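# Lift yellow foam block from under desk onto desktop

## Task

A yellow foam block lies on the floor beneath one of the desks. Place it on the top surface of that same desk, resting directly on the desk rather than on any other item there. It must stay there by itself at the end, not held by the robot. The robot must not tip over or finish leaning.

## Robot and tools

Robot: a Hello Robot Stretch 4 with one arm. It has an omni-wheel base, a lift that slides up a mast, a telescoping arm that reaches forward, a three-joint wrist (yaw, pitch, roll) and a two-finger gripper. It stands about 1.6 m tall, and the base rim lies within 0.23 m of the base origin. Loose objects may occasionally get nudged by something else.

Frames: the base frame sits on the floor under the base centre, with x forward, y left and z up. hand_pose is reported in this frame as a point between the open fingertips, and its printed value may be slightly off. The odometry frame is the base frame as it was at scene start. base_odometry counts wheel turns only, so slipping shows up as travel. Heading is positive to the left, from -3.142 to 3.142.

execute_actions(actions, cameras): actions is a list holding one action, or an empty list, which just reports state and images. An action may contain "base", "joints" or both, plus optional "pace" and "contact_limits". Alternatively it contains only {"end_of_arm": "enable_torque"}, which re-powers any wrist or gripper motor that switched itself off. The motions in one action start together.
- base: exactly one relative move from where the base last reported itself. {"translate_m": d} drives straight, forward positive, -2 to 2 m. {"strafe_m": d} slides sideways, left positive, -2 to 2 m. {"rotate_rad": d} turns in place, counter-clockwise positive, -3.2 to 3.2 rad.
- joints: a single object of absolute targets by name, one value each.
  - lift_m: 0 to 1.2 m.
  - arm_m: 0 to 0.55 m.
  - wrist_yaw_rad: -1.134 to 4.276. 0 points forward, positive turns left, 3.14 is folded back, and above 3.4 the arm may interfere.
  - wrist_pitch_rad: -1.117 to 4.259. 0 is level and 1.57 points down.
  - wrist_roll_rad: -1.117 to 4.259. At 0 the fingers are level; positive turns clockwise as seen from behind.
  - gripper_m: -0.038 to 0.141 m, the fingertip gap. Below 0 the tips press together.
  Targets outside a joint's range are clipped, and the result says so. Any other bad value or unknown key rejects the whole call, and nothing moves.
- pace: "slow", "default", "fast" or "max". The base then reaches up to 0.1/0.3/0.4/0.6 m/s and 1/2/3/4 rad/s. With lift_m above 0.2 these speeds are reduced further.
- contact_limits: {"arm_m": v}, with v from 0 (gentlest) to 0.75 (firmest); 0.5 if omitted. It sets how hard the arm may push before it halts.
- cameras: a list drawn from head_camera, head_left_camera, head_right_camera, wrist_camera and all. Omitted, null or ["all"] returns every camera; [] returns none.
A joint or base left out of an action may keep pushing toward an earlier target. If a call reports a stop, any later execute_actions, wait and finished_scene calls in that same reply are skipped.

wait(seconds): 0 to 10. Commands nothing and returns the same state and images as an empty execute_actions.
zoom_image(camera, region): gives a closer look at part of that camera's latest full image. region is [x0, y0, x1, y1] in pixels from the top-left corner, at most 504x504.
read_manual(section): returns only licence texts and moves nothing.
finished_scene(scene): pass the current scene's number. It ends the scene for good once the last command has been held, and reports whether the goal was met. The block must already be resting in place on its own.

Cameras: head_camera sits atop the mast looking ahead and down; turn the base to look elsewhere. head_left_camera and head_right_camera are fisheyes on either side of it, angled more steeply down, and they show the base and arm. wrist_camera looks along the fingers, with the fingertips near the bottom of its picture. Calibration data (K, distortion, T_world_to_cam) maps the base frame to each camera and carries small errors.

Result lines:
- base_status and joint_status report how each commanded motion ended. "done" for the base means the wheels turned the commanded amount, even if they slipped. "off_target" means it stopped short and may still be pushing. "contact_stop_at_<key>" means it hit something; that part holds but may go slack, and a slack lift can sink under a load. "limit_stop_at_<name>" means a built-in limit stopped it. "torque_fault" means a wrist motor overloaded and went limp; send enable_torque.
- "limit_stop_at_tilt" means the lean is over 6 degrees; the lift, arm and wheels go slack until the lean drops.
- "limit_stop_at_own_body" means a self-collision guard acted. It is likely with the gripper tilted up (pitch below -0.2) and rolled (roll below -0.4 or above 4).
- on_its_own describes what was not commanded; there, "held at" gives a target, not the actual position.
- lidar_m gives 12 distances in 30-degree sectors, counter-clockwise from straight ahead: 4th is left, 7th behind, 10th right. "-" means nothing seen, or something closer than 0.25 m. It senses from about 0.15 m up, so desk tops register.
- wrist_depth_mm is a 7x7 grid of depths, 100 to 2000 mm.
- turned_by_wheels vs turned_by_imu: a gap over about 0.1 rad suggests a collision or slip.
- base_tilt is in degrees, forward/right positive.
- motor_effort is a percentage, with the action's peak in brackets. For the wheels, positive turns the base right.

Gripping: command gripper_m below the block's width. Squeezing harder pulls the block toward the wrist. Neither the gripper reading nor "done" proves the block is held; look for a clear gripper_m effort change, or check the cameras. If the fingertips jam against a surface, raise the lift. To unfold the wrist at the start, send lift_m 0.4 with wrist_yaw_rad 0 in one action.

Avoid: dropping, slamming or shoving things; strong pushes, which can also tip the robot, especially with the hand high; driving or turning with over 1 kg held and arm_m above 0.2, especially at fast paces; and pressing the gripper into things during base or arm moves, which causes torque faults. Shorter robot motion time is better.

Each tool is called after ">>>" as name(argument=value, ...) on one line, values as JSON.

## Session

>>> execute_actions(actions=[])

Scene clock: 0.00 s.
base_odometry: x=+0.000 y=+0.000 heading=+0.000 (m, m, rad; odometry frame)
turned_by_wheels: +0.000 (rad since the last result)
turned_by_imu: +0.000 (rad since the last result)
base_tilt: forward=-0.6 right=+0.3 (deg)
lidar_m: 0.97 0.89 0.91 1.17 1.86 1.35 0.87 0.77 0.79 1.04 1.52 1.60
base_status: not commanded
joint_positions: lift_m=+0.244 arm_m=-0.001 wrist_yaw_rad=+3.173 wrist_pitch_rad=+0.016 wrist_roll_rad=-0.011 gripper_m=+0.057
joint_status: not commanded
motor_effort: lift_m=+20 arm_m=-1 wrist_yaw_rad=-2 wrist_pitch_rad=-6 wrist_roll_rad=+2 gripper_m=-3 wheel_0=+0 wheel_1=+0 wheel_2=+0 (%)
hand_pose: x=-0.1212 y=+0.0783 z=+0.4173 quat_wxyz=(-0.016, -0.008, -0.005, +1.000) (m; base frame)
wrist_depth_mm: - 142 234 1160 1336 1661 1863 / - 113 140 1138 1336 1618 1808 / - 109 139 1118 1336 1576 1808 / - 117 140 1118 1308 1576 1808 / 142 141 946 1098 1308 1537 1808 / 216 854 904 1098 211 1464 1576 / 216 854 904 1008 1060 991 1098
pictures: head_camera, head_left_camera, head_right_camera, wrist_camera
Images, in order (width x height): head_camera 420x560, head_left_camera 420x672, head_right_camera 420x672, wrist_camera 616x392.

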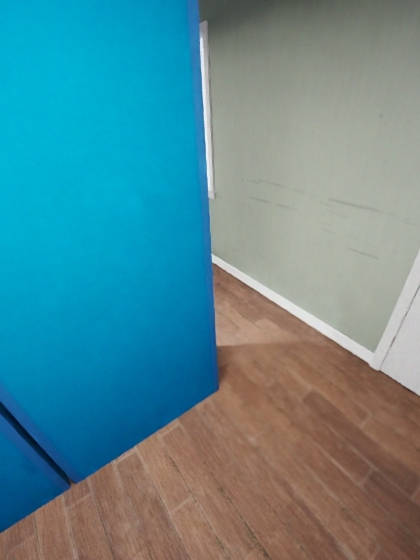

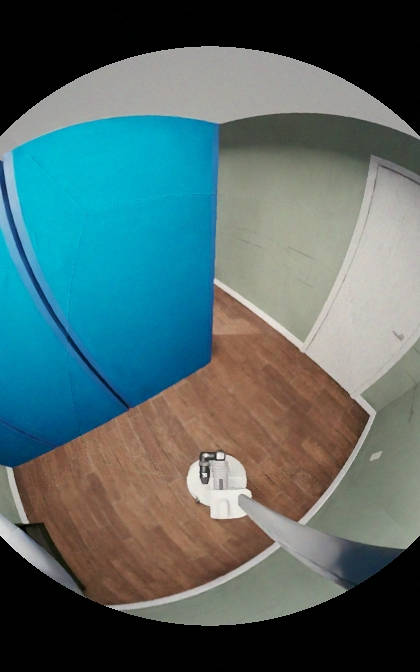

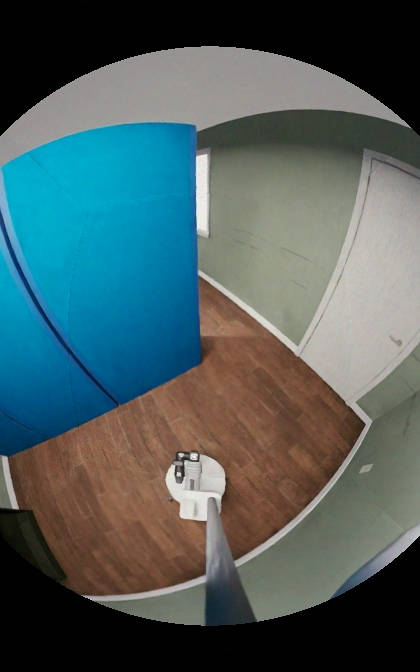

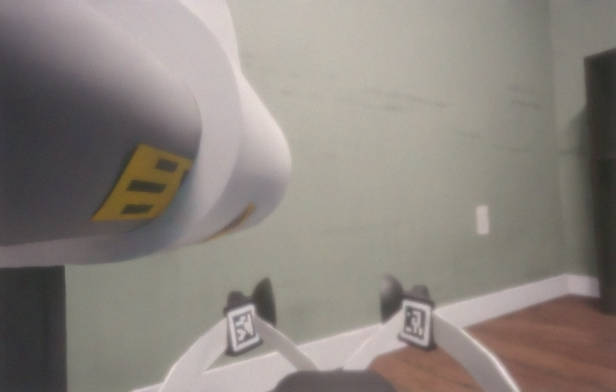

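>>> execute_actions(actions=[{"base":{"rotate_rad":1.9},"pace":"fast"}], cameras=["head_camera","head_left_camera"])

Scene clock: 5.17 s.
base_odometry: x=+0.000 y=+0.000 heading=+1.900 (m, m, rad; odometry frame)
turned_by_wheels: +1.900 (rad since the last result)
turned_by_imu: +1.912 (rad since the last result)
base_tilt: forward=-0.6 right=+0.3 (deg)
lidar_m: 1.67 1.83 0.97 0.77 0.80 0.92 1.49 1.58 1.11 0.90 0.88 1.01
base_status: done
joint_positions: lift_m=+0.244 arm_m=-0.001 wrist_yaw_rad=+3.173 wrist_pitch_rad=+0.016 wrist_roll_rad=-0.011 gripper_m=+0.057
joint_status: not commanded
motor_effort: lift_m=+20(20) arm_m=-1(1) wrist_yaw_rad=+0(1) wrist_pitch_rad=-6(6) wrist_roll_rad=+2(1) gripper_m=-3(3) wheel_0=-1(6) wheel_1=-1(6) wheel_2=+0(7) (%)
hand_pose: x=-0.1212 y=+0.0783 z=+0.4173 quat_wxyz=(-0.016, -0.008, -0.005, +1.000) (m; base frame)
wrist_depth_mm: - 142 234 1756 1499 1078 831 / - 113 140 1756 1576 1078 831 / - 109 139 1756 1576 1078 854 / - 117 140 1756 1576 1078 854 / 143 141 1618 1708 1618 1078 854 / 216 1537 1576 1661 210 1098 842 / 216 1205 1025 1078 1060 960 854
pictures: head_camera, head_left_camera
Images, in order (width x height): head_camera 420x560, head_left_camera 420x672.

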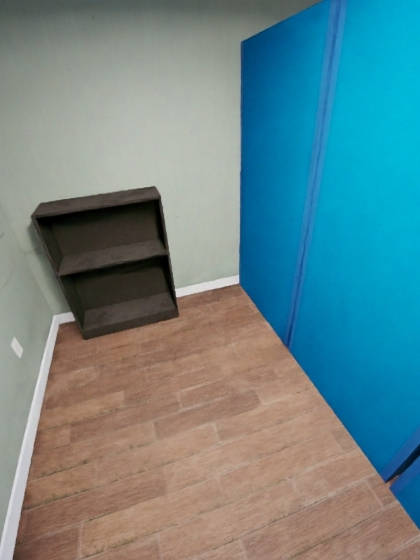

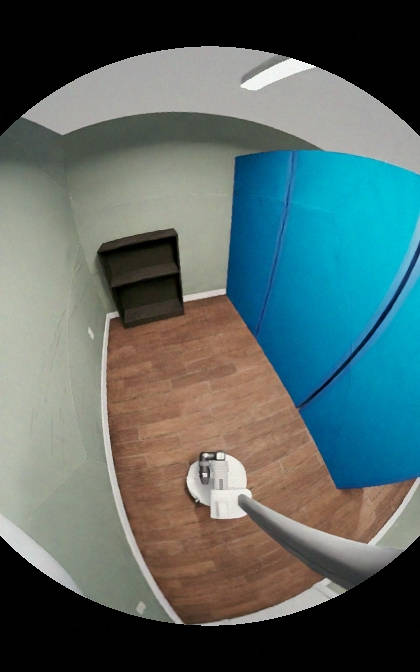

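>>> execute_actions(actions=[{"base":{"rotate_rad":-1.33},"pace":"fast"}], cameras=[])

>>> execute_actions(actions=[{"base":{"strafe_m":-1.05},"pace":"fast"}], cameras=[])

>>> execute_actions(actions=[{"base":{"translate_m":1.3},"pace":"fast"}], cameras=["head_camera","head_left_camera"])

Scene clock: 18.57 s.
base_odometry: x=+0.000 y=+0.000 heading=+0.570 (m, m, rad; odometry frame)
turned_by_wheels: -1.330 (rad since the last result)
turned_by_imu: -1.335 (rad since the last result)
base_tilt: forward=-0.6 right=+0.2 (deg)
lidar_m: 0.89 0.93 1.21 1.84 1.24 0.87 0.80 0.84 1.06 1.55 1.58 0.95
base_status: done
joint_positions: lift_m=+0.244 arm_m=-0.001 wrist_yaw_rad=+3.173 wrist_pitch_rad=+0.016 wrist_roll_rad=-0.011 gripper_m=+0.057
joint_status: not commanded
motor_effort: lift_m=+20(20) arm_m=-1(1) wrist_yaw_rad=-1(2) wrist_pitch_rad=-6(6) wrist_roll_rad=+2(1) gripper_m=+1(1) wheel_0=+1(6) wheel_1=+0(8) wheel_2=+0(8) (%)
hand_pose: x=-0.1212 y=+0.0783 z=+0.4173 quat_wxyz=(-0.016, -0.008, -0.005, +1.000) (m; base frame)
wrist_depth_mm: - 142 233 931 917 931 931 / - 113 140 917 931 931 931 / - 109 139 931 917 931 931 / - 117 140 917 917 904 917 / 142 141 917 917 917 917 904 / 216 904 904 904 211 917 917 / 216 891 891 891 891 891 891
pictures: none
No camera images: the call's "cameras" was empty. Leave "cameras" out to get every camera's image.

Scene clock: 22.43 s.
base_odometry: x=+0.567 y=-0.884 heading=+0.570 (m, m, rad; odometry frame)
turned_by_wheels: +0.000 (rad since the last result)
turned_by_imu: +0.001 (rad since the last result)
base_tilt: forward=-0.6 right=+0.3 (deg)
lidar_m: 1.69 1.07 1.30 2.89 1.13 0.76 0.70 0.74 0.52 0.49 0.54 0.71
base_status: done
joint_positions: lift_m=+0.244 arm_m=-0.001 wrist_yaw_rad=+3.173 wrist_pitch_rad=+0.016 wrist_roll_rad=-0.011 gripper_m=+0.057
joint_status: not commanded
motor_effort: lift_m=+20(20) arm_m=-1(1) wrist_yaw_rad=-2(1) wrist_pitch_rad=-6(6) wrist_roll_rad=+2(2) gripper_m=+0(5) wheel_0=+1(5) wheel_1=-1(11) wheel_2=+1(1) (%)
hand_pose: x=-0.1212 y=+0.0783 z=+0.4173 quat_wxyz=(-0.016, -0.008, -0.005, +1.000) (m; base frame)
wrist_depth_mm: - 142 234 866 854 854 854 / - 113 140 842 842 842 854 / - 109 139 854 842 854 842 / - 117 140 842 842 831 842 / 142 140 831 842 842 842 842 / 216 831 831 831 211 831 831 / 216 831 831 831 820 820 831
pictures: none
No camera images: the call's "cameras" was empty. Leave "cameras" out to get every camera's image.

Scene clock: 27.03 s.
base_odometry: x=+1.661 y=-0.182 heading=+0.570 (m, m, rad; odometry frame)
turned_by_wheels: +0.000 (rad since the last result)
turned_by_imu: -0.004 (rad since the last result)
base_tilt: forward=-0.5 right=+0.3 (deg)
lidar_m: 1.28 1.99 2.53 0.48 0.50 2.18 1.99 0.69 0.47 0.44 0.44 0.58
base_status: done
joint_positions: lift_m=+0.244 arm_m=-0.001 wrist_yaw_rad=+3.173 wrist_pitch_rad=+0.016 wrist_roll_rad=-0.011 gripper_m=+0.057
joint_status: not commanded
motor_effort: lift_m=+20(20) arm_m=-1(1) wrist_yaw_rad=-1(2) wrist_pitch_rad=-6(6) wrist_roll_rad=+2(1) gripper_m=-1(0) wheel_0=+0(5) wheel_1=+0(5) wheel_2=+0(12) (%)
hand_pose: x=-0.1212 y=+0.0783 z=+0.4173 quat_wxyz=(-0.016, -0.008, -0.005, +1.000) (m; base frame)
wrist_depth_mm: - 142 234 - - - - / - 113 140 - - - - / - 109 139 - - - - / - 117 140 - - - - / 142 141 - - - - - / 216 1138 1537 1756 210 1661 1661 / 215 1060 1025 1118 1060 991 1078
pictures: head_camera, head_left_camera
Images, in order (width x height): head_camera 420x560, head_left_camera 420x672.

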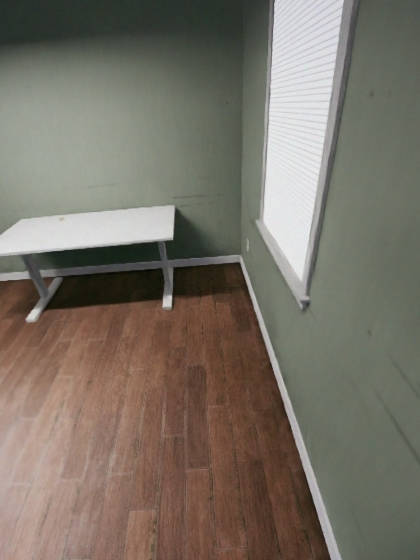

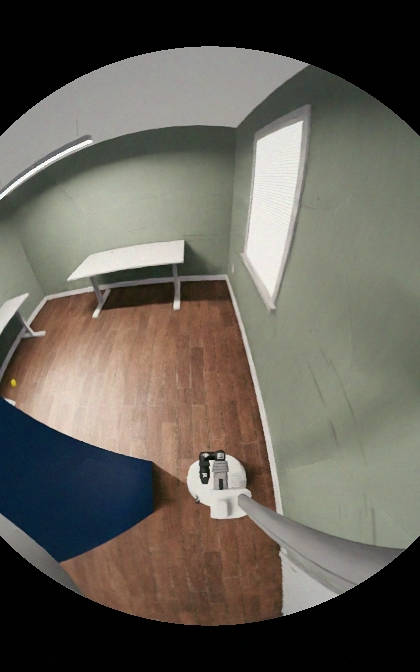

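Block at far left. Advance and turn left.

>>> execute_actions(actions=[{"base":{"translate_m":0.8},"joints":{"lift_m":0.4,"wrist_yaw_rad":0},"pace":"fast"}], cameras=[])

>>> execute_actions(actions=[{"base":{"rotate_rad":1.5},"joints":{"gripper_m":0.13,"wrist_pitch_rad":0.5,"lift_m":0.2},"pace":"fast"}])

Scene clock: 35.30 s.
base_odometry: x=+2.335 y=+0.249 heading=+0.570 (m, m, rad; odometry frame)
turned_by_wheels: +0.000 (rad since the last result)
turned_by_imu: -0.001 (rad since the last result)
base_tilt: forward=-0.5 right=+0.3 (deg)
lidar_m: 1.09 1.18 1.49 2.59 0.99 0.83 2.30 0.60 0.42 0.38 0.37 0.45
base_status: done
joint_positions: lift_m=+0.400 arm_m=-0.001 wrist_yaw_rad=+0.000 wrist_pitch_rad=+0.016 wrist_roll_rad=-0.011 gripper_m=+0.057
joint_status: all done
motor_effort: lift_m=+23(23) arm_m=-1(1) wrist_yaw_rad=-3(8) wrist_pitch_rad=-6(6) wrist_roll_rad=+1(1) gripper_m=-2(3) wheel_0=-2(7) wheel_1=+0(6) wheel_2=+1(13) (%)
hand_pose: x=+0.4583 y=-0.0873 z=+0.5734 quat_wxyz=(+1.000, -0.005, +0.008, +0.000) (m; base frame)
wrist_depth_mm: 1618 1661 1708 1708 960 508 373 / 1618 1576 1661 1661 991 521 397 / 1618 1661 1661 1661 1008 564 407 / 1182 1255 1661 1661 1025 569 410 / 1618 1618 1661 1618 1042 574 404 / 1618 1618 1618 1661 210 585 410 / 1576 1464 1336 1430 878 496 413
pictures: none
No camera images: the call's "cameras" was empty. Leave "cameras" out to get every camera's image.

Scene clock: 37.00 s.
base_odometry: x=+2.335 y=+0.250 heading=+2.070 (m, m, rad; odometry frame)
turned_by_wheels: +1.500 (rad since the last result)
turned_by_imu: +1.509 (rad since the last result)
base_tilt: forward=-0.5 right=+0.3 (deg)
lidar_m: 2.58 1.09 0.84 2.82 0.67 0.44 0.36 0.38 0.45 0.91 1.17 1.42
base_status: done
joint_positions: lift_m=+0.200 arm_m=-0.001 wrist_yaw_rad=+0.000 wrist_pitch_rad=+0.502 wrist_roll_rad=-0.011 gripper_m=+0.130
joint_status: all done
motor_effort: lift_m=+18(21) arm_m=-1(1) wrist_yaw_rad=-1(4) wrist_pitch_rad=-5(3) wrist_roll_rad=+1(2) gripper_m=-1(2) wheel_0=-1(4) wheel_1=+2(7) wheel_2=+1(10) (%)
hand_pose: x=+0.4228 y=-0.0874 z=+0.2397 quat_wxyz=(+0.969, -0.005, +0.248, +0.001) (m; base frame)
wrist_depth_mm: 1808 - - - - - - / 1808 - - - - 1863 1499 / 1281 1366 1308 1255 1205 1138 1118 / 976 931 904 878 854 831 820 / 732 715 699 683 668 654 640 / 591 580 544 564 549 208 530 / 496 477 469 166 452 445 455
pictures: head_camera, head_left_camera, head_right_camera, wrist_camera
camera_calibration (this result's frames):
wrist_camera: T_world_to_cam=[[0.0249365, -0.998295, -0.0527666, -0.0742599], [-0.457517, 0.0355343, -0.888491, 0.476917], [0.888851, 0.0462974, -0.455851, -0.0370668], [0, 0, 0, 1]] pos_world=[0.252996, -0.0893642, 0.402921]
Images, in order (width x height): head_camera 420x560, head_left_camera 420x672, head_right_camera 420x672, wrist_camera 616x392.

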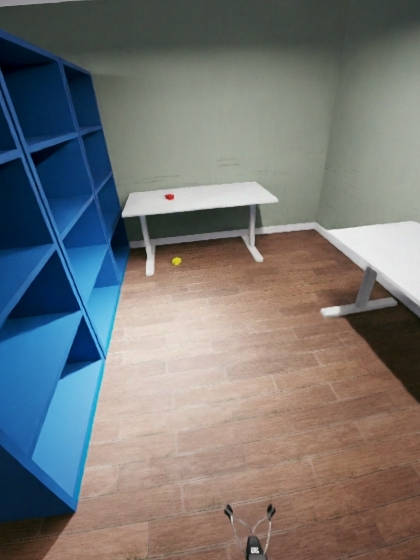

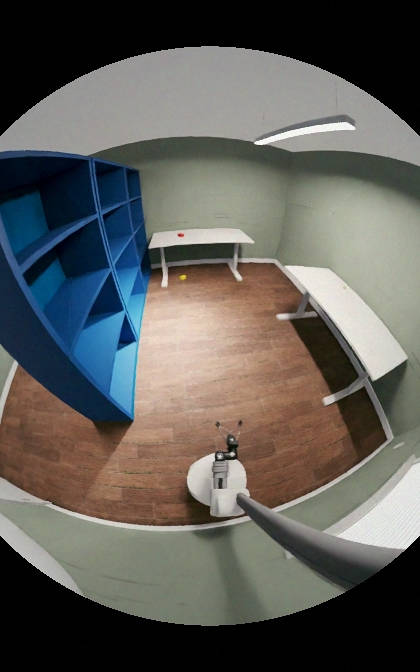

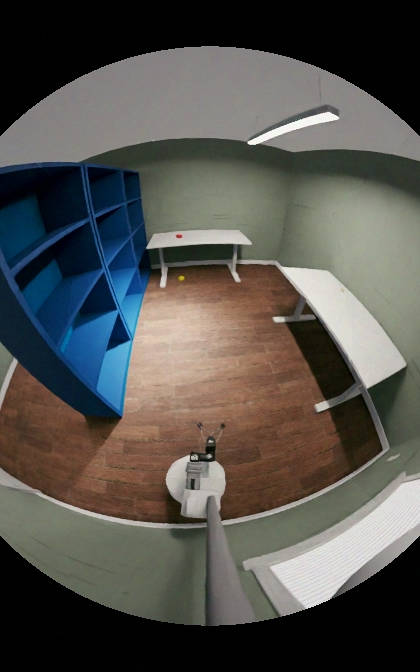

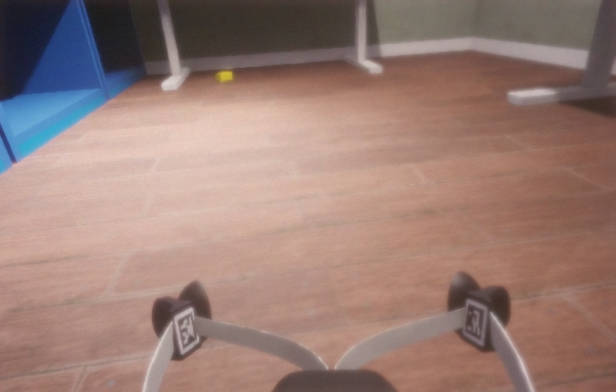

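>>> execute_actions(actions=[{"base":{"translate_m":1.7},"pace":"max"}], cameras=["head_camera","wrist_camera"])

Scene clock: 45.80 s.
base_odometry: x=+1.521 y=+1.742 heading=+2.070 (m, m, rad; odometry frame)
turned_by_wheels: +0.000 (rad since the last result)
turned_by_imu: -0.003 (rad since the last result)
base_tilt: forward=-0.5 right=+0.3 (deg)
lidar_m: 0.89 0.92 1.01 0.89 0.91 1.16 2.05 1.58 0.96 0.80 0.82 1.01
base_status: done
joint_positions: lift_m=+0.200 arm_m=-0.001 wrist_yaw_rad=+0.000 wrist_pitch_rad=+0.502 wrist_roll_rad=-0.011 gripper_m=+0.130
joint_status: not commanded
motor_effort: lift_m=+17(18) arm_m=-1(1) wrist_yaw_rad=-1(3) wrist_pitch_rad=-5(5) wrist_roll_rad=+2(2) gripper_m=+1(2) wheel_0=+0(4) wheel_1=+1(6) wheel_2=-1(15) (%)
hand_pose: x=+0.4228 y=-0.0874 z=+0.2397 quat_wxyz=(+0.969, -0.005, +0.248, +0.001) (m; base frame)
wrist_depth_mm: 1205 1255 1281 1308 1336 1430 1464 / 1281 1336 1366 1397 1430 1464 1537 / 1308 1366 1281 1255 1118 1160 1118 / 917 931 917 891 866 831 820 / 741 715 707 691 668 661 647 / 591 580 549 564 549 208 535 / 496 477 469 165 452 445 455
pictures: head_camera, wrist_camera
camera_calibration (this result's frames):
wrist_camera: T_world_to_cam=[[0.0247296, -0.998301, -0.0527669, -0.0742249], [-0.457511, 0.0356293, -0.88849, 0.476911], [0.88886, 0.0461134, -0.455853, -0.0370699], [0, 0, 0, 1]] pos_world=[0.252978, -0.0893814, 0.402916]
Images, in order (width x height): head_camera 420x560, wrist_camera 616x392.

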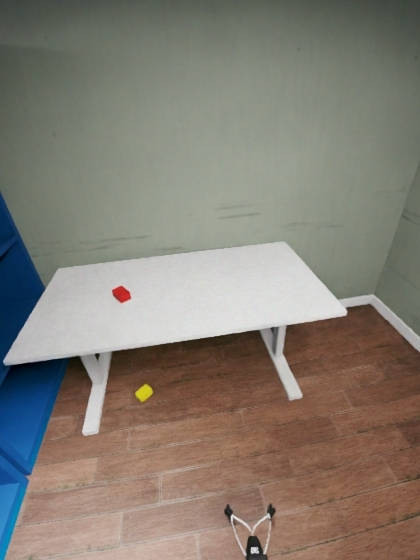

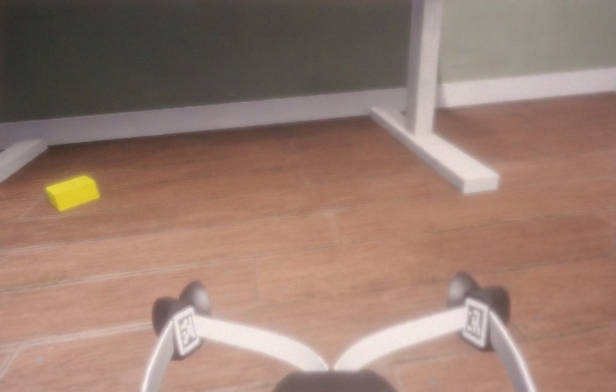

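>>> execute_actions(actions=[{"base":{"strafe_m":0.585},"joints":{"lift_m":0.06,"wrist_pitch_rad":0.7,"arm_m":0.45},"pace":"fast"}], cameras=["head_camera","wrist_camera"])

Scene clock: 58.97 s.
base_odometry: x=+1.007 y=+1.462 heading=+2.070 (m, m, rad; odometry frame)
turned_by_wheels: +0.000 (rad since the last result)
turned_by_imu: +0.002 (rad since the last result)
base_tilt: forward=-0.5 right=+0.3 (deg)
lidar_m: 0.81 0.58 0.37 0.32 0.32 0.40 0.86 2.17 1.57 1.40 1.46 0.90
base_status: done
joint_positions: lift_m=+0.060 arm_m=+0.449 wrist_yaw_rad=+0.000 wrist_pitch_rad=+0.702 wrist_roll_rad=-0.011 gripper_m=+0.130
joint_status: all done
motor_effort: lift_m=+17(19) arm_m=+5(6) wrist_yaw_rad=-3(1) wrist_pitch_rad=-4(6) wrist_roll_rad=+1(2) gripper_m=+4(3) wheel_0=+1(10) wheel_1=+0(12) wheel_2=-1(2) (%)
hand_pose: x=+0.8404 y=-0.0874 z=+0.0522 quat_wxyz=(+0.939, -0.005, +0.344, +0.002) (m; base frame)
wrist_depth_mm: 455 788 809 831 842 798 768 / 455 627 640 615 603 580 564 / 445 504 492 413 462 455 442 / 382 407 397 389 382 373 368 / 334 342 334 327 322 315 312 / 297 293 278 283 279 208 272 / 260 252 248 166 240 237 241
pictures: head_camera, wrist_camera
camera_calibration (this result's frames):
wrist_camera: T_world_to_cam=[[0.0140121, -0.998298, -0.0566158, -0.0851818], [-0.624724, 0.0354692, -0.78004, 0.63631], [0.78072, 0.0462993, -0.623163, -0.39409], [0, 0, 0, 1]] pos_world=[0.706386, -0.0893602, 0.245942]
Images, in order (width x height): head_camera 420x560, wrist_camera 616x392.

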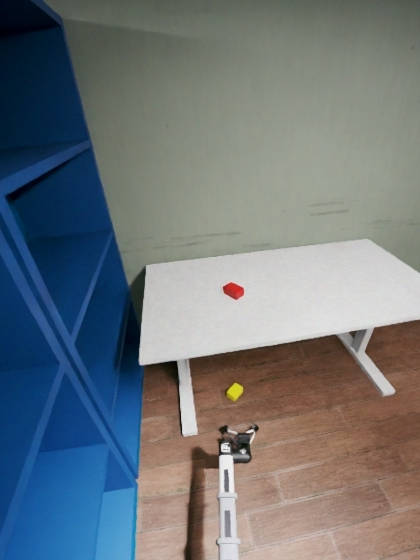

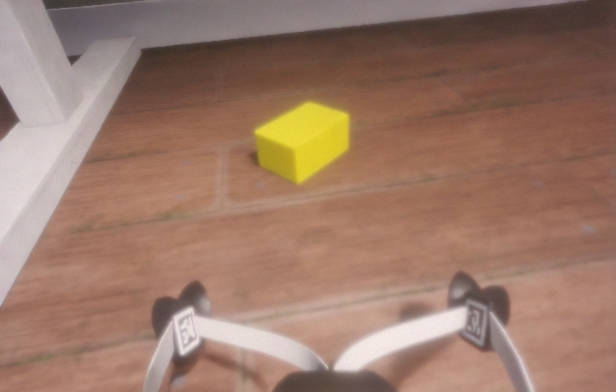

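>>> execute_actions(actions=[{"base":{"translate_m":0.16},"joints":{"lift_m":0.04,"wrist_yaw_rad":0.06,"arm_m":0.55}}], cameras=["wrist_camera"])

Scene clock: 69.47 s.
base_odometry: x=+0.930 y=+1.602 heading=+2.070 (m, m, rad; odometry frame)
turned_by_wheels: +0.000 (rad since the last result)
turned_by_imu: +0.001 (rad since the last result)
base_tilt: forward=-0.5 right=+0.4 (deg)
lidar_m: 0.63 0.62 0.37 0.34 0.35 0.45 0.88 2.32 1.52 1.40 1.16 0.69
base_status: done
joint_positions: lift_m=+0.040 arm_m=+0.548 wrist_yaw_rad=+0.060 wrist_pitch_rad=+0.702 wrist_roll_rad=-0.011 gripper_m=+0.130
joint_status: all done
joint sent to its limit — the command would take arm_m past its upper limit, so that joint was sent only as far as its limit.
motor_effort: lift_m=+17(18) arm_m=+5(5) wrist_yaw_rad=-1(5) wrist_pitch_rad=-5(5) wrist_roll_rad=+2(1) gripper_m=+0(0) wheel_0=+1(5) wheel_1=+0(3) wheel_2=+2(8) (%)
hand_pose: x=+0.9439 y=-0.0740 z=+0.0323 quat_wxyz=(+0.939, -0.015, +0.343, +0.030) (m; base frame)
wrist_depth_mm: 569 585 597 609 627 640 640 / 530 603 585 569 549 530 517 / 427 462 445 439 427 415 404 / 373 370 364 357 347 342 336 / 317 310 306 300 294 290 285 / 272 267 216 207 208 208 249 / 238 230 195 166 216 217 221
pictures: wrist_camera
camera_calibration (this result's frames):
wrist_camera: T_world_to_cam=[[0.0736578, -0.995675, -0.0566176, -0.130566], [-0.625827, -0.00194599, -0.77996, 0.683197], [0.776476, 0.0928829, -0.623264, -0.480547], [0, 0, 0, 1]] pos_world=[0.810314, -0.0840371, 0.225966]
Images, in order (width x height): wrist_camera 616x392.

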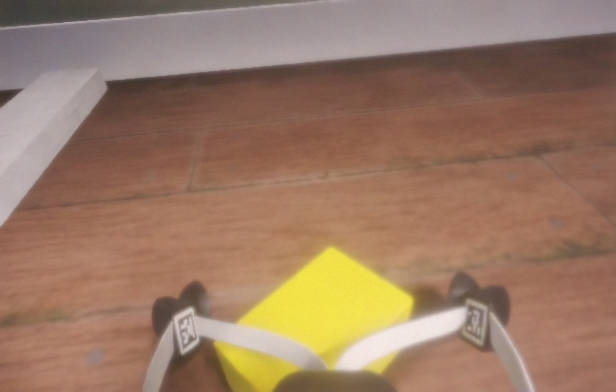

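Slightly past; back a bit and close.

>>> execute_actions(actions=[{"joints":{"arm_m":0.52}}], cameras=[])

>>> execute_actions(actions=[{"joints":{"gripper_m":0.0}}], cameras=["wrist_camera"])

>>> execute_actions(actions=[{"joints":{"lift_m":0.15,"arm_m":0.0}}], cameras=["wrist_camera","head_camera"])

Scene clock: 76.27 s.
base_odometry: x=+0.930 y=+1.602 heading=+2.070 (m, m, rad; odometry frame)
turned_by_wheels: +0.000 (rad since the last result)
turned_by_imu: +0.001 (rad since the last result)
base_tilt: forward=-0.6 right=+0.3 (deg)
lidar_m: 0.64 0.64 0.39 0.34 0.35 0.46 0.89 2.30 1.52 1.39 1.18 0.74
base_status: not commanded
joint_positions: lift_m=+0.040 arm_m=+0.521 wrist_yaw_rad=+0.060 wrist_pitch_rad=+0.702 wrist_roll_rad=-0.011 gripper_m=+0.130
joint_status: all done
motor_effort: lift_m=+17(17) arm_m=-5(5) wrist_yaw_rad=+0(2) wrist_pitch_rad=-4(5) wrist_roll_rad=+2(2) gripper_m=+1(4) wheel_0=+0(1) wheel_1=+0(0) wheel_2=+2(2) (%)
hand_pose: x=+0.9170 y=-0.0741 z=+0.0323 quat_wxyz=(+0.939, -0.015, +0.343, +0.030) (m; base frame)
wrist_depth_mm: 597 603 621 634 654 654 661 / 564 585 591 564 549 530 512 / 430 462 445 436 427 415 407 / 368 373 364 355 349 342 336 / 317 312 306 240 286 290 285 / 272 267 213 206 233 208 248 / 238 231 226 166 220 217 220
pictures: none
No camera images: the call's "cameras" was empty. Leave "cameras" out to get every camera's image.

Scene clock: 78.47 s.
base_odometry: x=+0.930 y=+1.602 heading=+2.070 (m, m, rad; odometry frame)
turned_by_wheels: +0.000 (rad since the last result)
turned_by_imu: +0.001 (rad since the last result)
base_tilt: forward=-0.5 right=+0.4 (deg)
lidar_m: 0.63 0.64 0.41 0.34 0.36 0.44 0.89 2.30 1.54 1.39 1.18 0.74
base_status: not commanded
joint_positions: lift_m=+0.040 arm_m=+0.521 wrist_yaw_rad=+0.060 wrist_pitch_rad=+0.702 wrist_roll_rad=-0.011 gripper_m=+0.001
joint_status: all done
motor_effort: lift_m=+17(17) arm_m=-5(5) wrist_yaw_rad=-2(1) wrist_pitch_rad=-5(5) wrist_roll_rad=+2(1) gripper_m=-22(21) wheel_0=+1(0) wheel_1=+0(1) wheel_2=+2(2) (%)
hand_pose: x=+0.9170 y=-0.0740 z=+0.0323 quat_wxyz=(+0.939, -0.015, +0.343, +0.030) (m; base frame)
wrist_depth_mm: 597 603 621 634 654 654 654 / 559 580 591 569 544 525 512 / 430 459 449 436 427 415 404 / 364 370 364 355 349 342 336 / 317 312 306 232 277 289 285 / 272 267 213 191 195 251 249 / 238 164 192 195 215 211 220
pictures: wrist_camera
camera_calibration (this result's frames):
wrist_camera: T_world_to_cam=[[0.0735699, -0.995682, -0.0566175, -0.128521], [-0.62583, -0.00189119, -0.779957, 0.666343], [0.776482, 0.0928143, -0.623267, -0.459638], [0, 0, 0, 1]] pos_world=[0.783374, -0.0840452, 0.225966]
Images, in order (width x height): wrist_camera 616x392.

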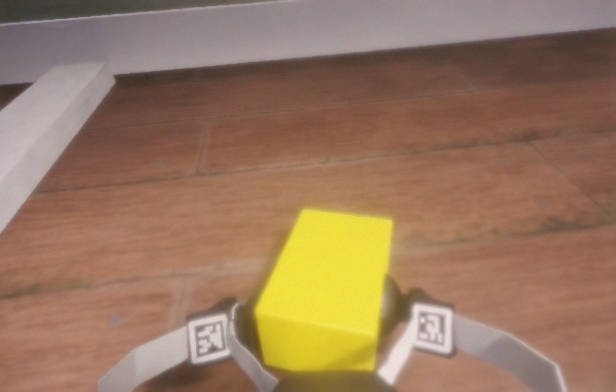

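Scene clock: 81.07 s.
base_odometry: x=+0.930 y=+1.602 heading=+2.070 (m, m, rad; odometry frame)
turned_by_wheels: +0.000 (rad since the last result)
turned_by_imu: +0.001 (rad since the last result)
base_tilt: forward=-0.5 right=+0.4 (deg)
lidar_m: 0.63 0.64 0.39 0.35 0.35 0.47 0.89 2.32 1.55 1.38 1.17 0.71
base_status: not commanded
joint_positions: lift_m=+0.150 arm_m=+0.001 wrist_yaw_rad=+0.060 wrist_pitch_rad=+0.702 wrist_roll_rad=-0.011 gripper_m=+0.001
joint_status: all done
motor_effort: lift_m=+23(24) arm_m=-5(6) wrist_yaw_rad=-1(3) wrist_pitch_rad=-6(6) wrist_roll_rad=+1(2) gripper_m=-23(20) wheel_0=+1(1) wheel_1=+0(1) wheel_2=+1(2) (%)
hand_pose: x=+0.3969 y=-0.0741 z=+0.1416 quat_wxyz=(+0.939, -0.015, +0.344, +0.030) (m; base frame)
wrist_depth_mm: 991 1025 1060 1078 1098 1098 1060 / 820 866 831 854 831 798 768 / 699 647 668 661 640 621 615 / 574 535 549 535 525 512 504 / 480 469 462 232 418 436 430 / 410 404 213 192 196 377 375 / 359 163 192 195 324 320 330
pictures: head_camera, wrist_camera
camera_calibration (this result's frames):
wrist_camera: T_world_to_cam=[[0.0733775, -0.995695, -0.056624, -0.0840312], [-0.626192, -0.00180835, -0.779667, 0.426237], [0.776208, 0.0926674, -0.623629, 0.0125344], [0, 0, 0, 1]] pos_world=[0.263343, -0.0840602, 0.335382]
Images, in order (width x height): head_camera 420x560, wrist_camera 616x392.

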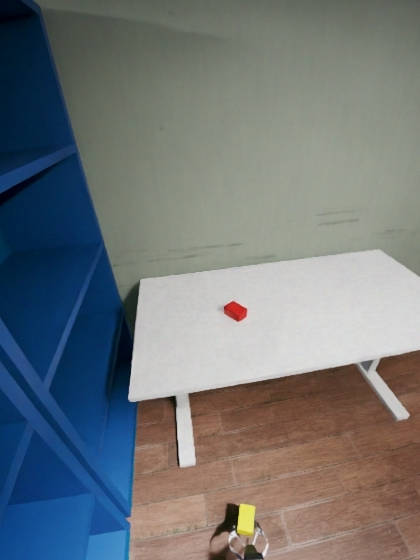

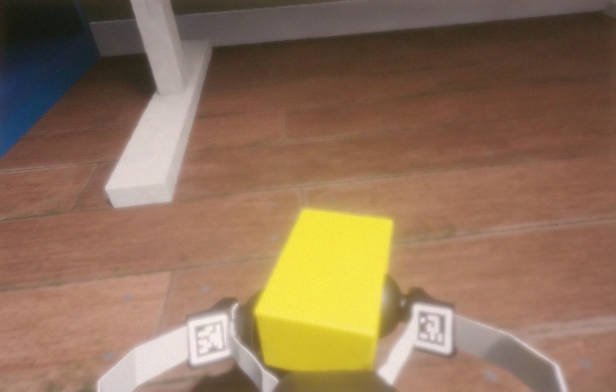

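>>> execute_actions(actions=[{"joints":{"lift_m":0.86,"wrist_yaw_rad":-0.4},"pace":"fast"}], cameras=[])

>>> execute_actions(actions=[{"joints":{"arm_m":0.45},"pace":"fast"}], cameras=["wrist_camera","head_camera"])

Scene clock: 90.10 s.
base_odometry: x=+0.930 y=+1.602 heading=+2.070 (m, m, rad; odometry frame)
turned_by_wheels: +0.000 (rad since the last result)
turned_by_imu: +0.002 (rad since the last result)
base_tilt: forward=-0.5 right=+0.3 (deg)
lidar_m: 0.64 0.63 0.40 0.33 0.35 0.47 0.94 2.30 1.54 1.39 1.15 0.74
base_status: not commanded
joint_positions: lift_m=+0.860 arm_m=+0.001 wrist_yaw_rad=-0.400 wrist_pitch_rad=+0.702 wrist_roll_rad=-0.011 gripper_m=+0.001
joint_status: all done
motor_effort: lift_m=+23(23) arm_m=-5(5) wrist_yaw_rad=-2(6) wrist_pitch_rad=-6(6) wrist_roll_rad=+2(2) gripper_m=-22(22) wheel_0=+1(1) wheel_1=+0(1) wheel_2=+1(2) (%)
hand_pose: x=+0.3406 y=-0.1663 z=+0.8517 quat_wxyz=(+0.921, +0.063, +0.338, -0.185) (m; base frame)
wrist_depth_mm: 976 1060 1160 1160 1138 1078 1661 / 917 842 854 831 809 866 1808 / 691 676 654 668 1430 1921 1808 / 554 544 1464 1618 1576 1618 1576 / 492 1366 1430 232 1308 1336 1336 / 1205 1255 213 192 196 1160 1138 / 1098 164 192 195 597 1008 1025
pictures: none
No camera images: the call's "cameras" was empty. Leave "cameras" out to get every camera's image.

Scene clock: 92.10 s.
base_odometry: x=+0.930 y=+1.602 heading=+2.070 (m, m, rad; odometry frame)
turned_by_wheels: +0.000 (rad since the last result)
turned_by_imu: +0.001 (rad since the last result)
base_tilt: forward=-0.6 right=+0.3 (deg)
lidar_m: 0.62 0.64 0.38 0.34 0.36 0.45 0.93 2.32 1.52 1.39 1.16 0.72
base_status: not commanded
joint_positions: lift_m=+0.860 arm_m=+0.449 wrist_yaw_rad=-0.400 wrist_pitch_rad=+0.702 wrist_roll_rad=-0.011 gripper_m=+0.001
joint_status: all done
motor_effort: lift_m=+23(23) arm_m=+5(5) wrist_yaw_rad=-1(2) wrist_pitch_rad=-5(6) wrist_roll_rad=+2(1) gripper_m=-22(20) wheel_0=+1(1) wheel_1=+0(1) wheel_2=+1(1) (%)
hand_pose: x=+0.7890 y=-0.1663 z=+0.8517 quat_wxyz=(+0.921, +0.063, +0.338, -0.185) (m; base frame)
wrist_depth_mm: 634 699 778 891 991 1060 1397 / 668 750 809 820 798 768 741 / 676 661 647 634 615 603 591 / 549 539 525 517 504 496 488 / 459 424 430 232 404 421 415 / 394 389 213 191 196 366 362 / 345 164 192 195 251 309 330
pictures: head_camera, wrist_camera
camera_calibration (this result's frames):
wrist_camera: T_world_to_cam=[[-0.375823, -0.92496, -0.0566171, 0.201792], [-0.561783, 0.275996, -0.779889, 1.22078], [0.736992, -0.261293, -0.623352, 0.131438], [0, 0, 0, 1]] pos_world=[0.664785, -0.115939, 1.04543]
Images, in order (width x height): head_camera 420x560, wrist_camera 616x392.

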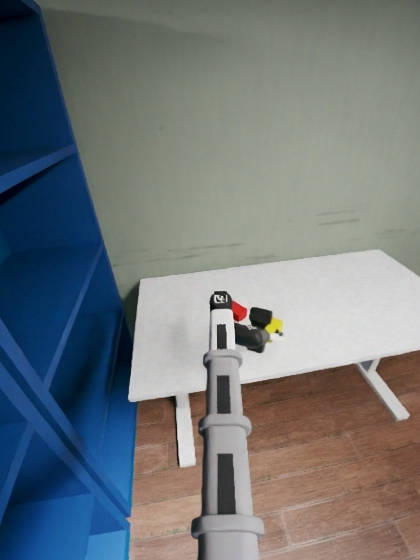

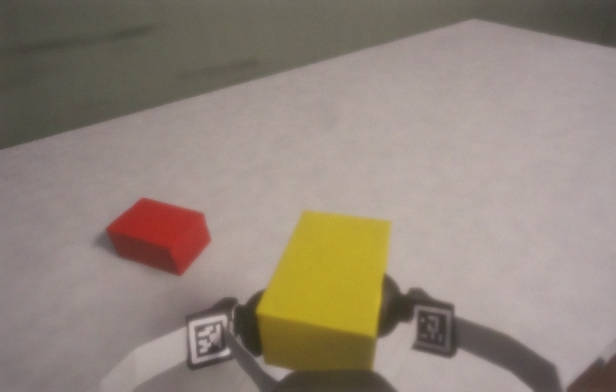

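>>> execute_actions(actions=[{"joints":{"arm_m":0.54,"lift_m":0.79}}], cameras=["wrist_camera"])

>>> execute_actions(actions=[{"joints":{"lift_m":0.768},"pace":"slow"}], cameras=["wrist_camera","head_camera"])

Scene clock: 100.90 s.
base_odometry: x=+0.930 y=+1.602 heading=+2.070 (m, m, rad; odometry frame)
turned_by_wheels: +0.000 (rad since the last result)
turned_by_imu: +0.001 (rad since the last result)
base_tilt: forward=-0.6 right=+0.3 (deg)
lidar_m: 0.64 0.64 0.41 0.34 0.36 0.45 0.89 2.31 1.54 1.39 1.14 0.72
base_status: not commanded
joint_positions: lift_m=+0.790 arm_m=+0.539 wrist_yaw_rad=-0.400 wrist_pitch_rad=+0.702 wrist_roll_rad=-0.011 gripper_m=+0.001
joint_status: all done
motor_effort: lift_m=+17(22) arm_m=+5(4) wrist_yaw_rad=-2(3) wrist_pitch_rad=-5(5) wrist_roll_rad=+2(2) gripper_m=-21(24) wheel_0=+1(1) wheel_1=+1(0) wheel_2=+1(1) (%)
hand_pose: x=+0.8789 y=-0.1663 z=+0.7822 quat_wxyz=(+0.921, +0.063, +0.338, -0.185) (m; base frame)
wrist_depth_mm: 564 621 699 778 854 831 798 / 597 640 668 640 621 603 585 / 535 525 508 496 484 473 462 / 433 418 413 404 397 389 382 / 357 303 334 232 315 329 325 / 309 303 213 191 195 286 282 / 271 163 193 195 218 241 250
pictures: wrist_camera
camera_calibration (this result's frames):
wrist_camera: T_world_to_cam=[[-0.375937, -0.924914, -0.056619, 0.23175], [-0.561841, 0.2761, -0.77981, 1.21709], [0.73689, -0.261349, -0.62345, 0.0219898], [0, 0, 0, 1]] pos_world=[0.754733, -0.115945, 0.975934]
Images, in order (width x height): wrist_camera 616x392.

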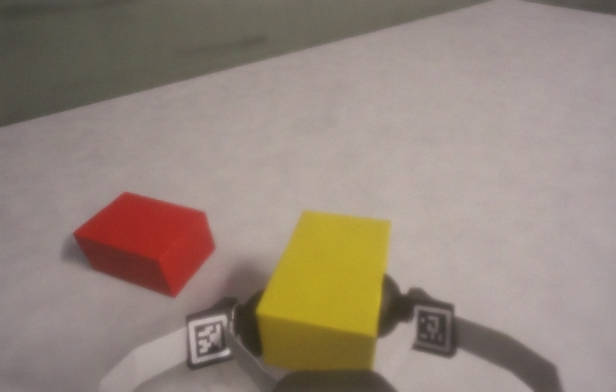

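Scene clock: 101.83 s.
base_odometry: x=+0.930 y=+1.602 heading=+2.070 (m, m, rad; odometry frame)
turned_by_wheels: +0.000 (rad since the last result)
turned_by_imu: +0.000 (rad since the last result)
base_tilt: forward=-0.5 right=+0.4 (deg)
lidar_m: 0.64 0.64 0.38 0.35 0.36 0.45 0.87 2.33 1.52 1.40 1.14 0.73
base_status: not commanded
joint_positions: lift_m=+0.768 arm_m=+0.539 wrist_yaw_rad=-0.400 wrist_pitch_rad=+0.702 wrist_roll_rad=-0.011 gripper_m=+0.001
joint_status: all done
motor_effort: lift_m=+17(17) arm_m=+5(5) wrist_yaw_rad=-2(2) wrist_pitch_rad=-5(5) wrist_roll_rad=+1(2) gripper_m=-22(21) wheel_0=+1(1) wheel_1=+0(0) wheel_2=+1(1) (%)
hand_pose: x=+0.8789 y=-0.1663 z=+0.7602 quat_wxyz=(+0.921, +0.063, +0.338, -0.185) (m; base frame)
wrist_depth_mm: 564 627 699 759 798 768 732 / 585 627 609 585 569 549 535 / 492 477 466 455 442 430 421 / 392 309 373 370 364 353 347 / 327 293 314 232 287 300 297 / 281 276 213 192 196 260 258 / 247 163 192 195 207 220 228
pictures: head_camera, wrist_camera
camera_calibration (this result's frames):
wrist_camera: T_world_to_cam=[[-0.375937, -0.924914, -0.0566188, 0.230505], [-0.561841, 0.2761, -0.77981, 1.19996], [0.73689, -0.261349, -0.62345, 0.0082865], [0, 0, 0, 1]] pos_world=[0.754734, -0.115945, 0.953955]
Images, in order (width x height): head_camera 420x560, wrist_camera 616x392.

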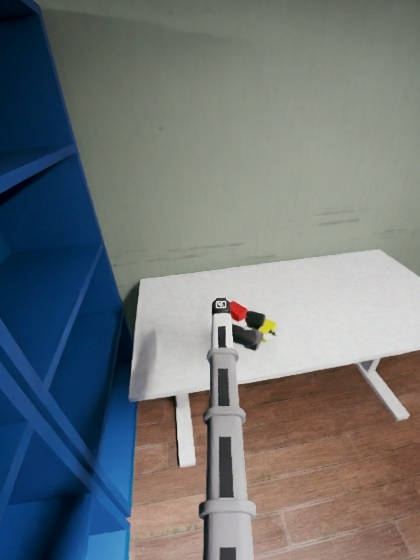

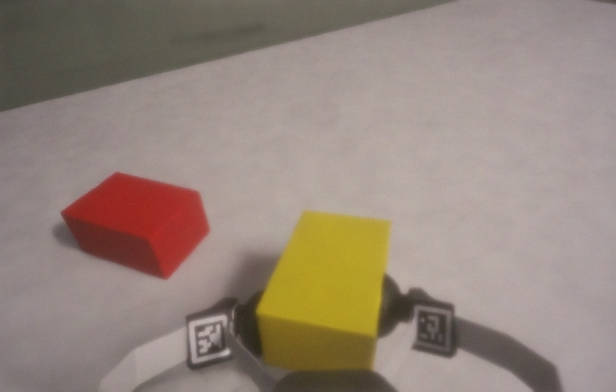

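>>> execute_actions(actions=[{"joints":{"wrist_yaw_rad":-0.6}}], cameras=[])

>>> execute_actions(actions=[{"joints":{"lift_m":0.758},"pace":"slow"}], cameras=[])

>>> execute_actions(actions=[{"joints":{"gripper_m":0.085}}], cameras=["wrist_camera"])

>>> execute_actions(actions=[{"joints":{"lift_m":0.88},"pace":"fast"}], cameras=["wrist_camera","head_camera"])

Scene clock: 109.43 s.
base_odometry: x=+0.930 y=+1.602 heading=+2.070 (m, m, rad; odometry frame)
turned_by_wheels: +0.000 (rad since the last result)
turned_by_imu: +0.001 (rad since the last result)
base_tilt: forward=-0.5 right=+0.3 (deg)
lidar_m: 0.65 0.65 0.40 0.32 0.36 0.44 0.91 2.32 1.53 1.39 1.17 0.74
base_status: not commanded
joint_positions: lift_m=+0.768 arm_m=+0.539 wrist_yaw_rad=-0.600 wrist_pitch_rad=+0.702 wrist_roll_rad=-0.011 gripper_m=+0.001
joint_status: all done
motor_effort: lift_m=+17(17) arm_m=+5(5) wrist_yaw_rad=-3(6) wrist_pitch_rad=-6(5) wrist_roll_rad=+2(2) gripper_m=-20(22) wheel_0=+1(1) wheel_1=+0(0) wheel_2=+1(1) (%)
hand_pose: x=+0.8425 y=-0.1965 z=+0.7602 quat_wxyz=(+0.898, +0.097, +0.330, -0.276) (m; base frame)
wrist_depth_mm: 591 676 768 831 809 768 741 / 603 627 603 585 569 554 535 / 488 477 466 452 442 433 421 / 392 384 377 368 362 355 349 / 274 312 317 233 287 300 297 / 281 277 213 191 196 262 258 / 247 163 193 195 207 220 229
pictures: none
No camera images: the call's "cameras" was empty. Leave "cameras" out to get every camera's image.

Scene clock: 110.17 s.
base_odometry: x=+0.930 y=+1.602 heading=+2.070 (m, m, rad; odometry frame)
turned_by_wheels: +0.000 (rad since the last result)
turned_by_imu: +0.000 (rad since the last result)
base_tilt: forward=-0.5 right=+0.2 (deg)
lidar_m: 0.64 0.64 0.40 0.34 0.35 0.43 0.92 2.33 1.54 1.38 1.17 0.71
base_status: not commanded
joint_positions: lift_m=+0.758 arm_m=+0.539 wrist_yaw_rad=-0.600 wrist_pitch_rad=+0.702 wrist_roll_rad=-0.011 gripper_m=+0.001
joint_status: all done
motor_effort: lift_m=+17(17) arm_m=+5(5) wrist_yaw_rad=-4(2) wrist_pitch_rad=-6(5) wrist_roll_rad=+3(2) gripper_m=-23(20) wheel_0=+0(1) wheel_1=+1(0) wheel_2=+1(1) (%)
hand_pose: x=+0.8425 y=-0.1965 z=+0.7502 quat_wxyz=(+0.898, +0.097, +0.330, -0.276) (m; base frame)
wrist_depth_mm: 591 676 759 798 759 723 707 / 591 597 580 559 544 530 512 / 469 452 445 433 424 413 402 / 298 366 362 353 345 340 334 / 268 298 303 232 276 287 283 / 271 265 213 192 196 249 248 / 236 164 193 194 202 211 219
pictures: none
No camera images: the call's "cameras" was empty. Leave "cameras" out to get every camera's image.

Scene clock: 111.80 s.
base_odometry: x=+0.930 y=+1.602 heading=+2.070 (m, m, rad; odometry frame)
turned_by_wheels: +0.000 (rad since the last result)
turned_by_imu: +0.001 (rad since the last result)
base_tilt: forward=-0.4 right=+0.3 (deg)
lidar_m: 0.63 0.63 0.38 0.35 0.36 0.46 0.90 2.33 1.54 1.40 1.13 0.71
base_status: not commanded
joint_positions: lift_m=+0.758 arm_m=+0.539 wrist_yaw_rad=-0.600 wrist_pitch_rad=+0.702 wrist_roll_rad=-0.011 gripper_m=+0.085
joint_status: all done
motor_effort: lift_m=+16(17) arm_m=+5(5) wrist_yaw_rad=-2(2) wrist_pitch_rad=-5(5) wrist_roll_rad=+1(2) gripper_m=+0(22) wheel_0=+1(1) wheel_1=+1(1) wheel_2=+1(1) (%)
hand_pose: x=+0.8425 y=-0.1965 z=+0.7502 quat_wxyz=(+0.898, +0.097, +0.330, -0.276) (m; base frame)
wrist_depth_mm: 597 676 759 788 759 732 699 / 591 603 580 564 549 530 512 / 469 455 445 433 424 415 404 / 298 366 362 353 345 340 334 / 268 298 304 243 250 287 285 / 270 266 220 211 209 244 248 / 236 233 220 210 216 213 220
pictures: wrist_camera
camera_calibration (this result's frames):
wrist_camera: T_world_to_cam=[[-0.552121, -0.831839, -0.0566183, 0.355051], [-0.495812, 0.382166, -0.77982, 1.14532], [0.670323, -0.402483, -0.623438, 0.0492782], [0, 0, 0, 1]] pos_world=[0.73086, -0.122521, 0.943964]
Images, in order (width x height): wrist_camera 616x392.

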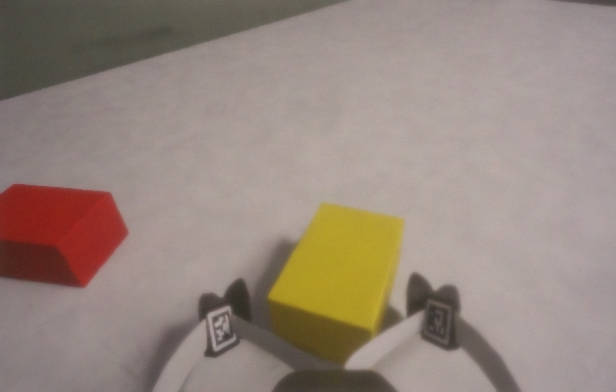

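Scene clock: 113.07 s.
base_odometry: x=+0.930 y=+1.602 heading=+2.070 (m, m, rad; odometry frame)
turned_by_wheels: +0.000 (rad since the last result)
turned_by_imu: +0.000 (rad since the last result)
base_tilt: forward=-0.4 right=+0.3 (deg)
lidar_m: 0.66 0.63 0.39 0.32 0.35 0.46 0.93 2.31 1.54 1.39 1.14 0.72
base_status: not commanded
joint_positions: lift_m=+0.880 arm_m=+0.539 wrist_yaw_rad=-0.600 wrist_pitch_rad=+0.702 wrist_roll_rad=-0.011 gripper_m=+0.085
joint_status: all done
motor_effort: lift_m=+23(24) arm_m=+5(5) wrist_yaw_rad=-1(3) wrist_pitch_rad=-5(5) wrist_roll_rad=+2(1) gripper_m=-1(1) wheel_0=+1(1) wheel_1=+1(0) wheel_2=+1(1) (%)
hand_pose: x=+0.8425 y=-0.1965 z=+0.8717 quat_wxyz=(+0.898, +0.097, +0.330, -0.276) (m; base frame)
wrist_depth_mm: 597 676 788 946 1098 1537 1576 / 621 715 820 878 842 820 798 / 654 699 691 676 654 640 634 / 580 569 559 549 535 525 517 / 488 480 469 462 455 449 439 / 407 370 221 402 327 377 382 / 357 345 343 304 330 330 347
pictures: head_camera, wrist_camera
camera_calibration (this result's frames):
wrist_camera: T_world_to_cam=[[-0.552216, -0.831777, -0.0566178, 0.361997], [-0.495742, 0.382206, -0.779845, 1.24003], [0.670297, -0.402575, -0.623407, 0.125004], [0, 0, 0, 1]] pos_world=[0.730848, -0.122524, 1.06546]
Images, in order (width x height): head_camera 420x560, wrist_camera 616x392.

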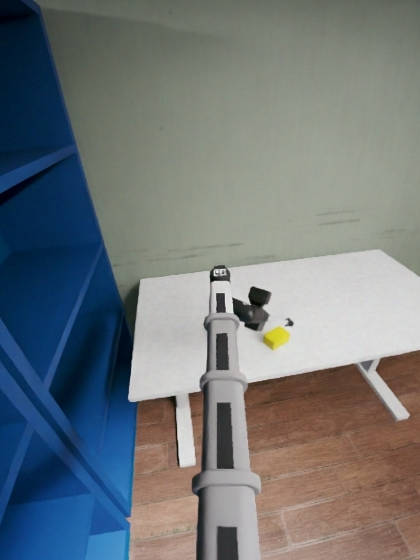

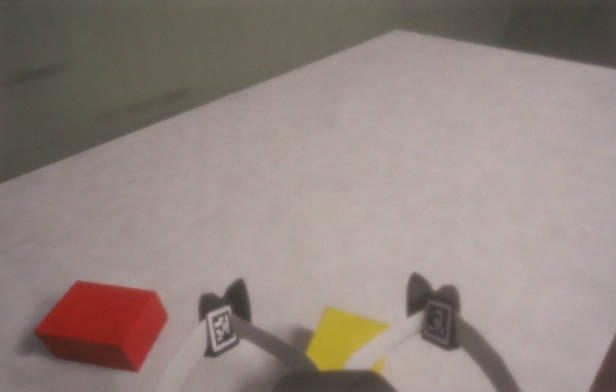

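>>> finished_scene(scene=1)

The scene is finished: the task was done.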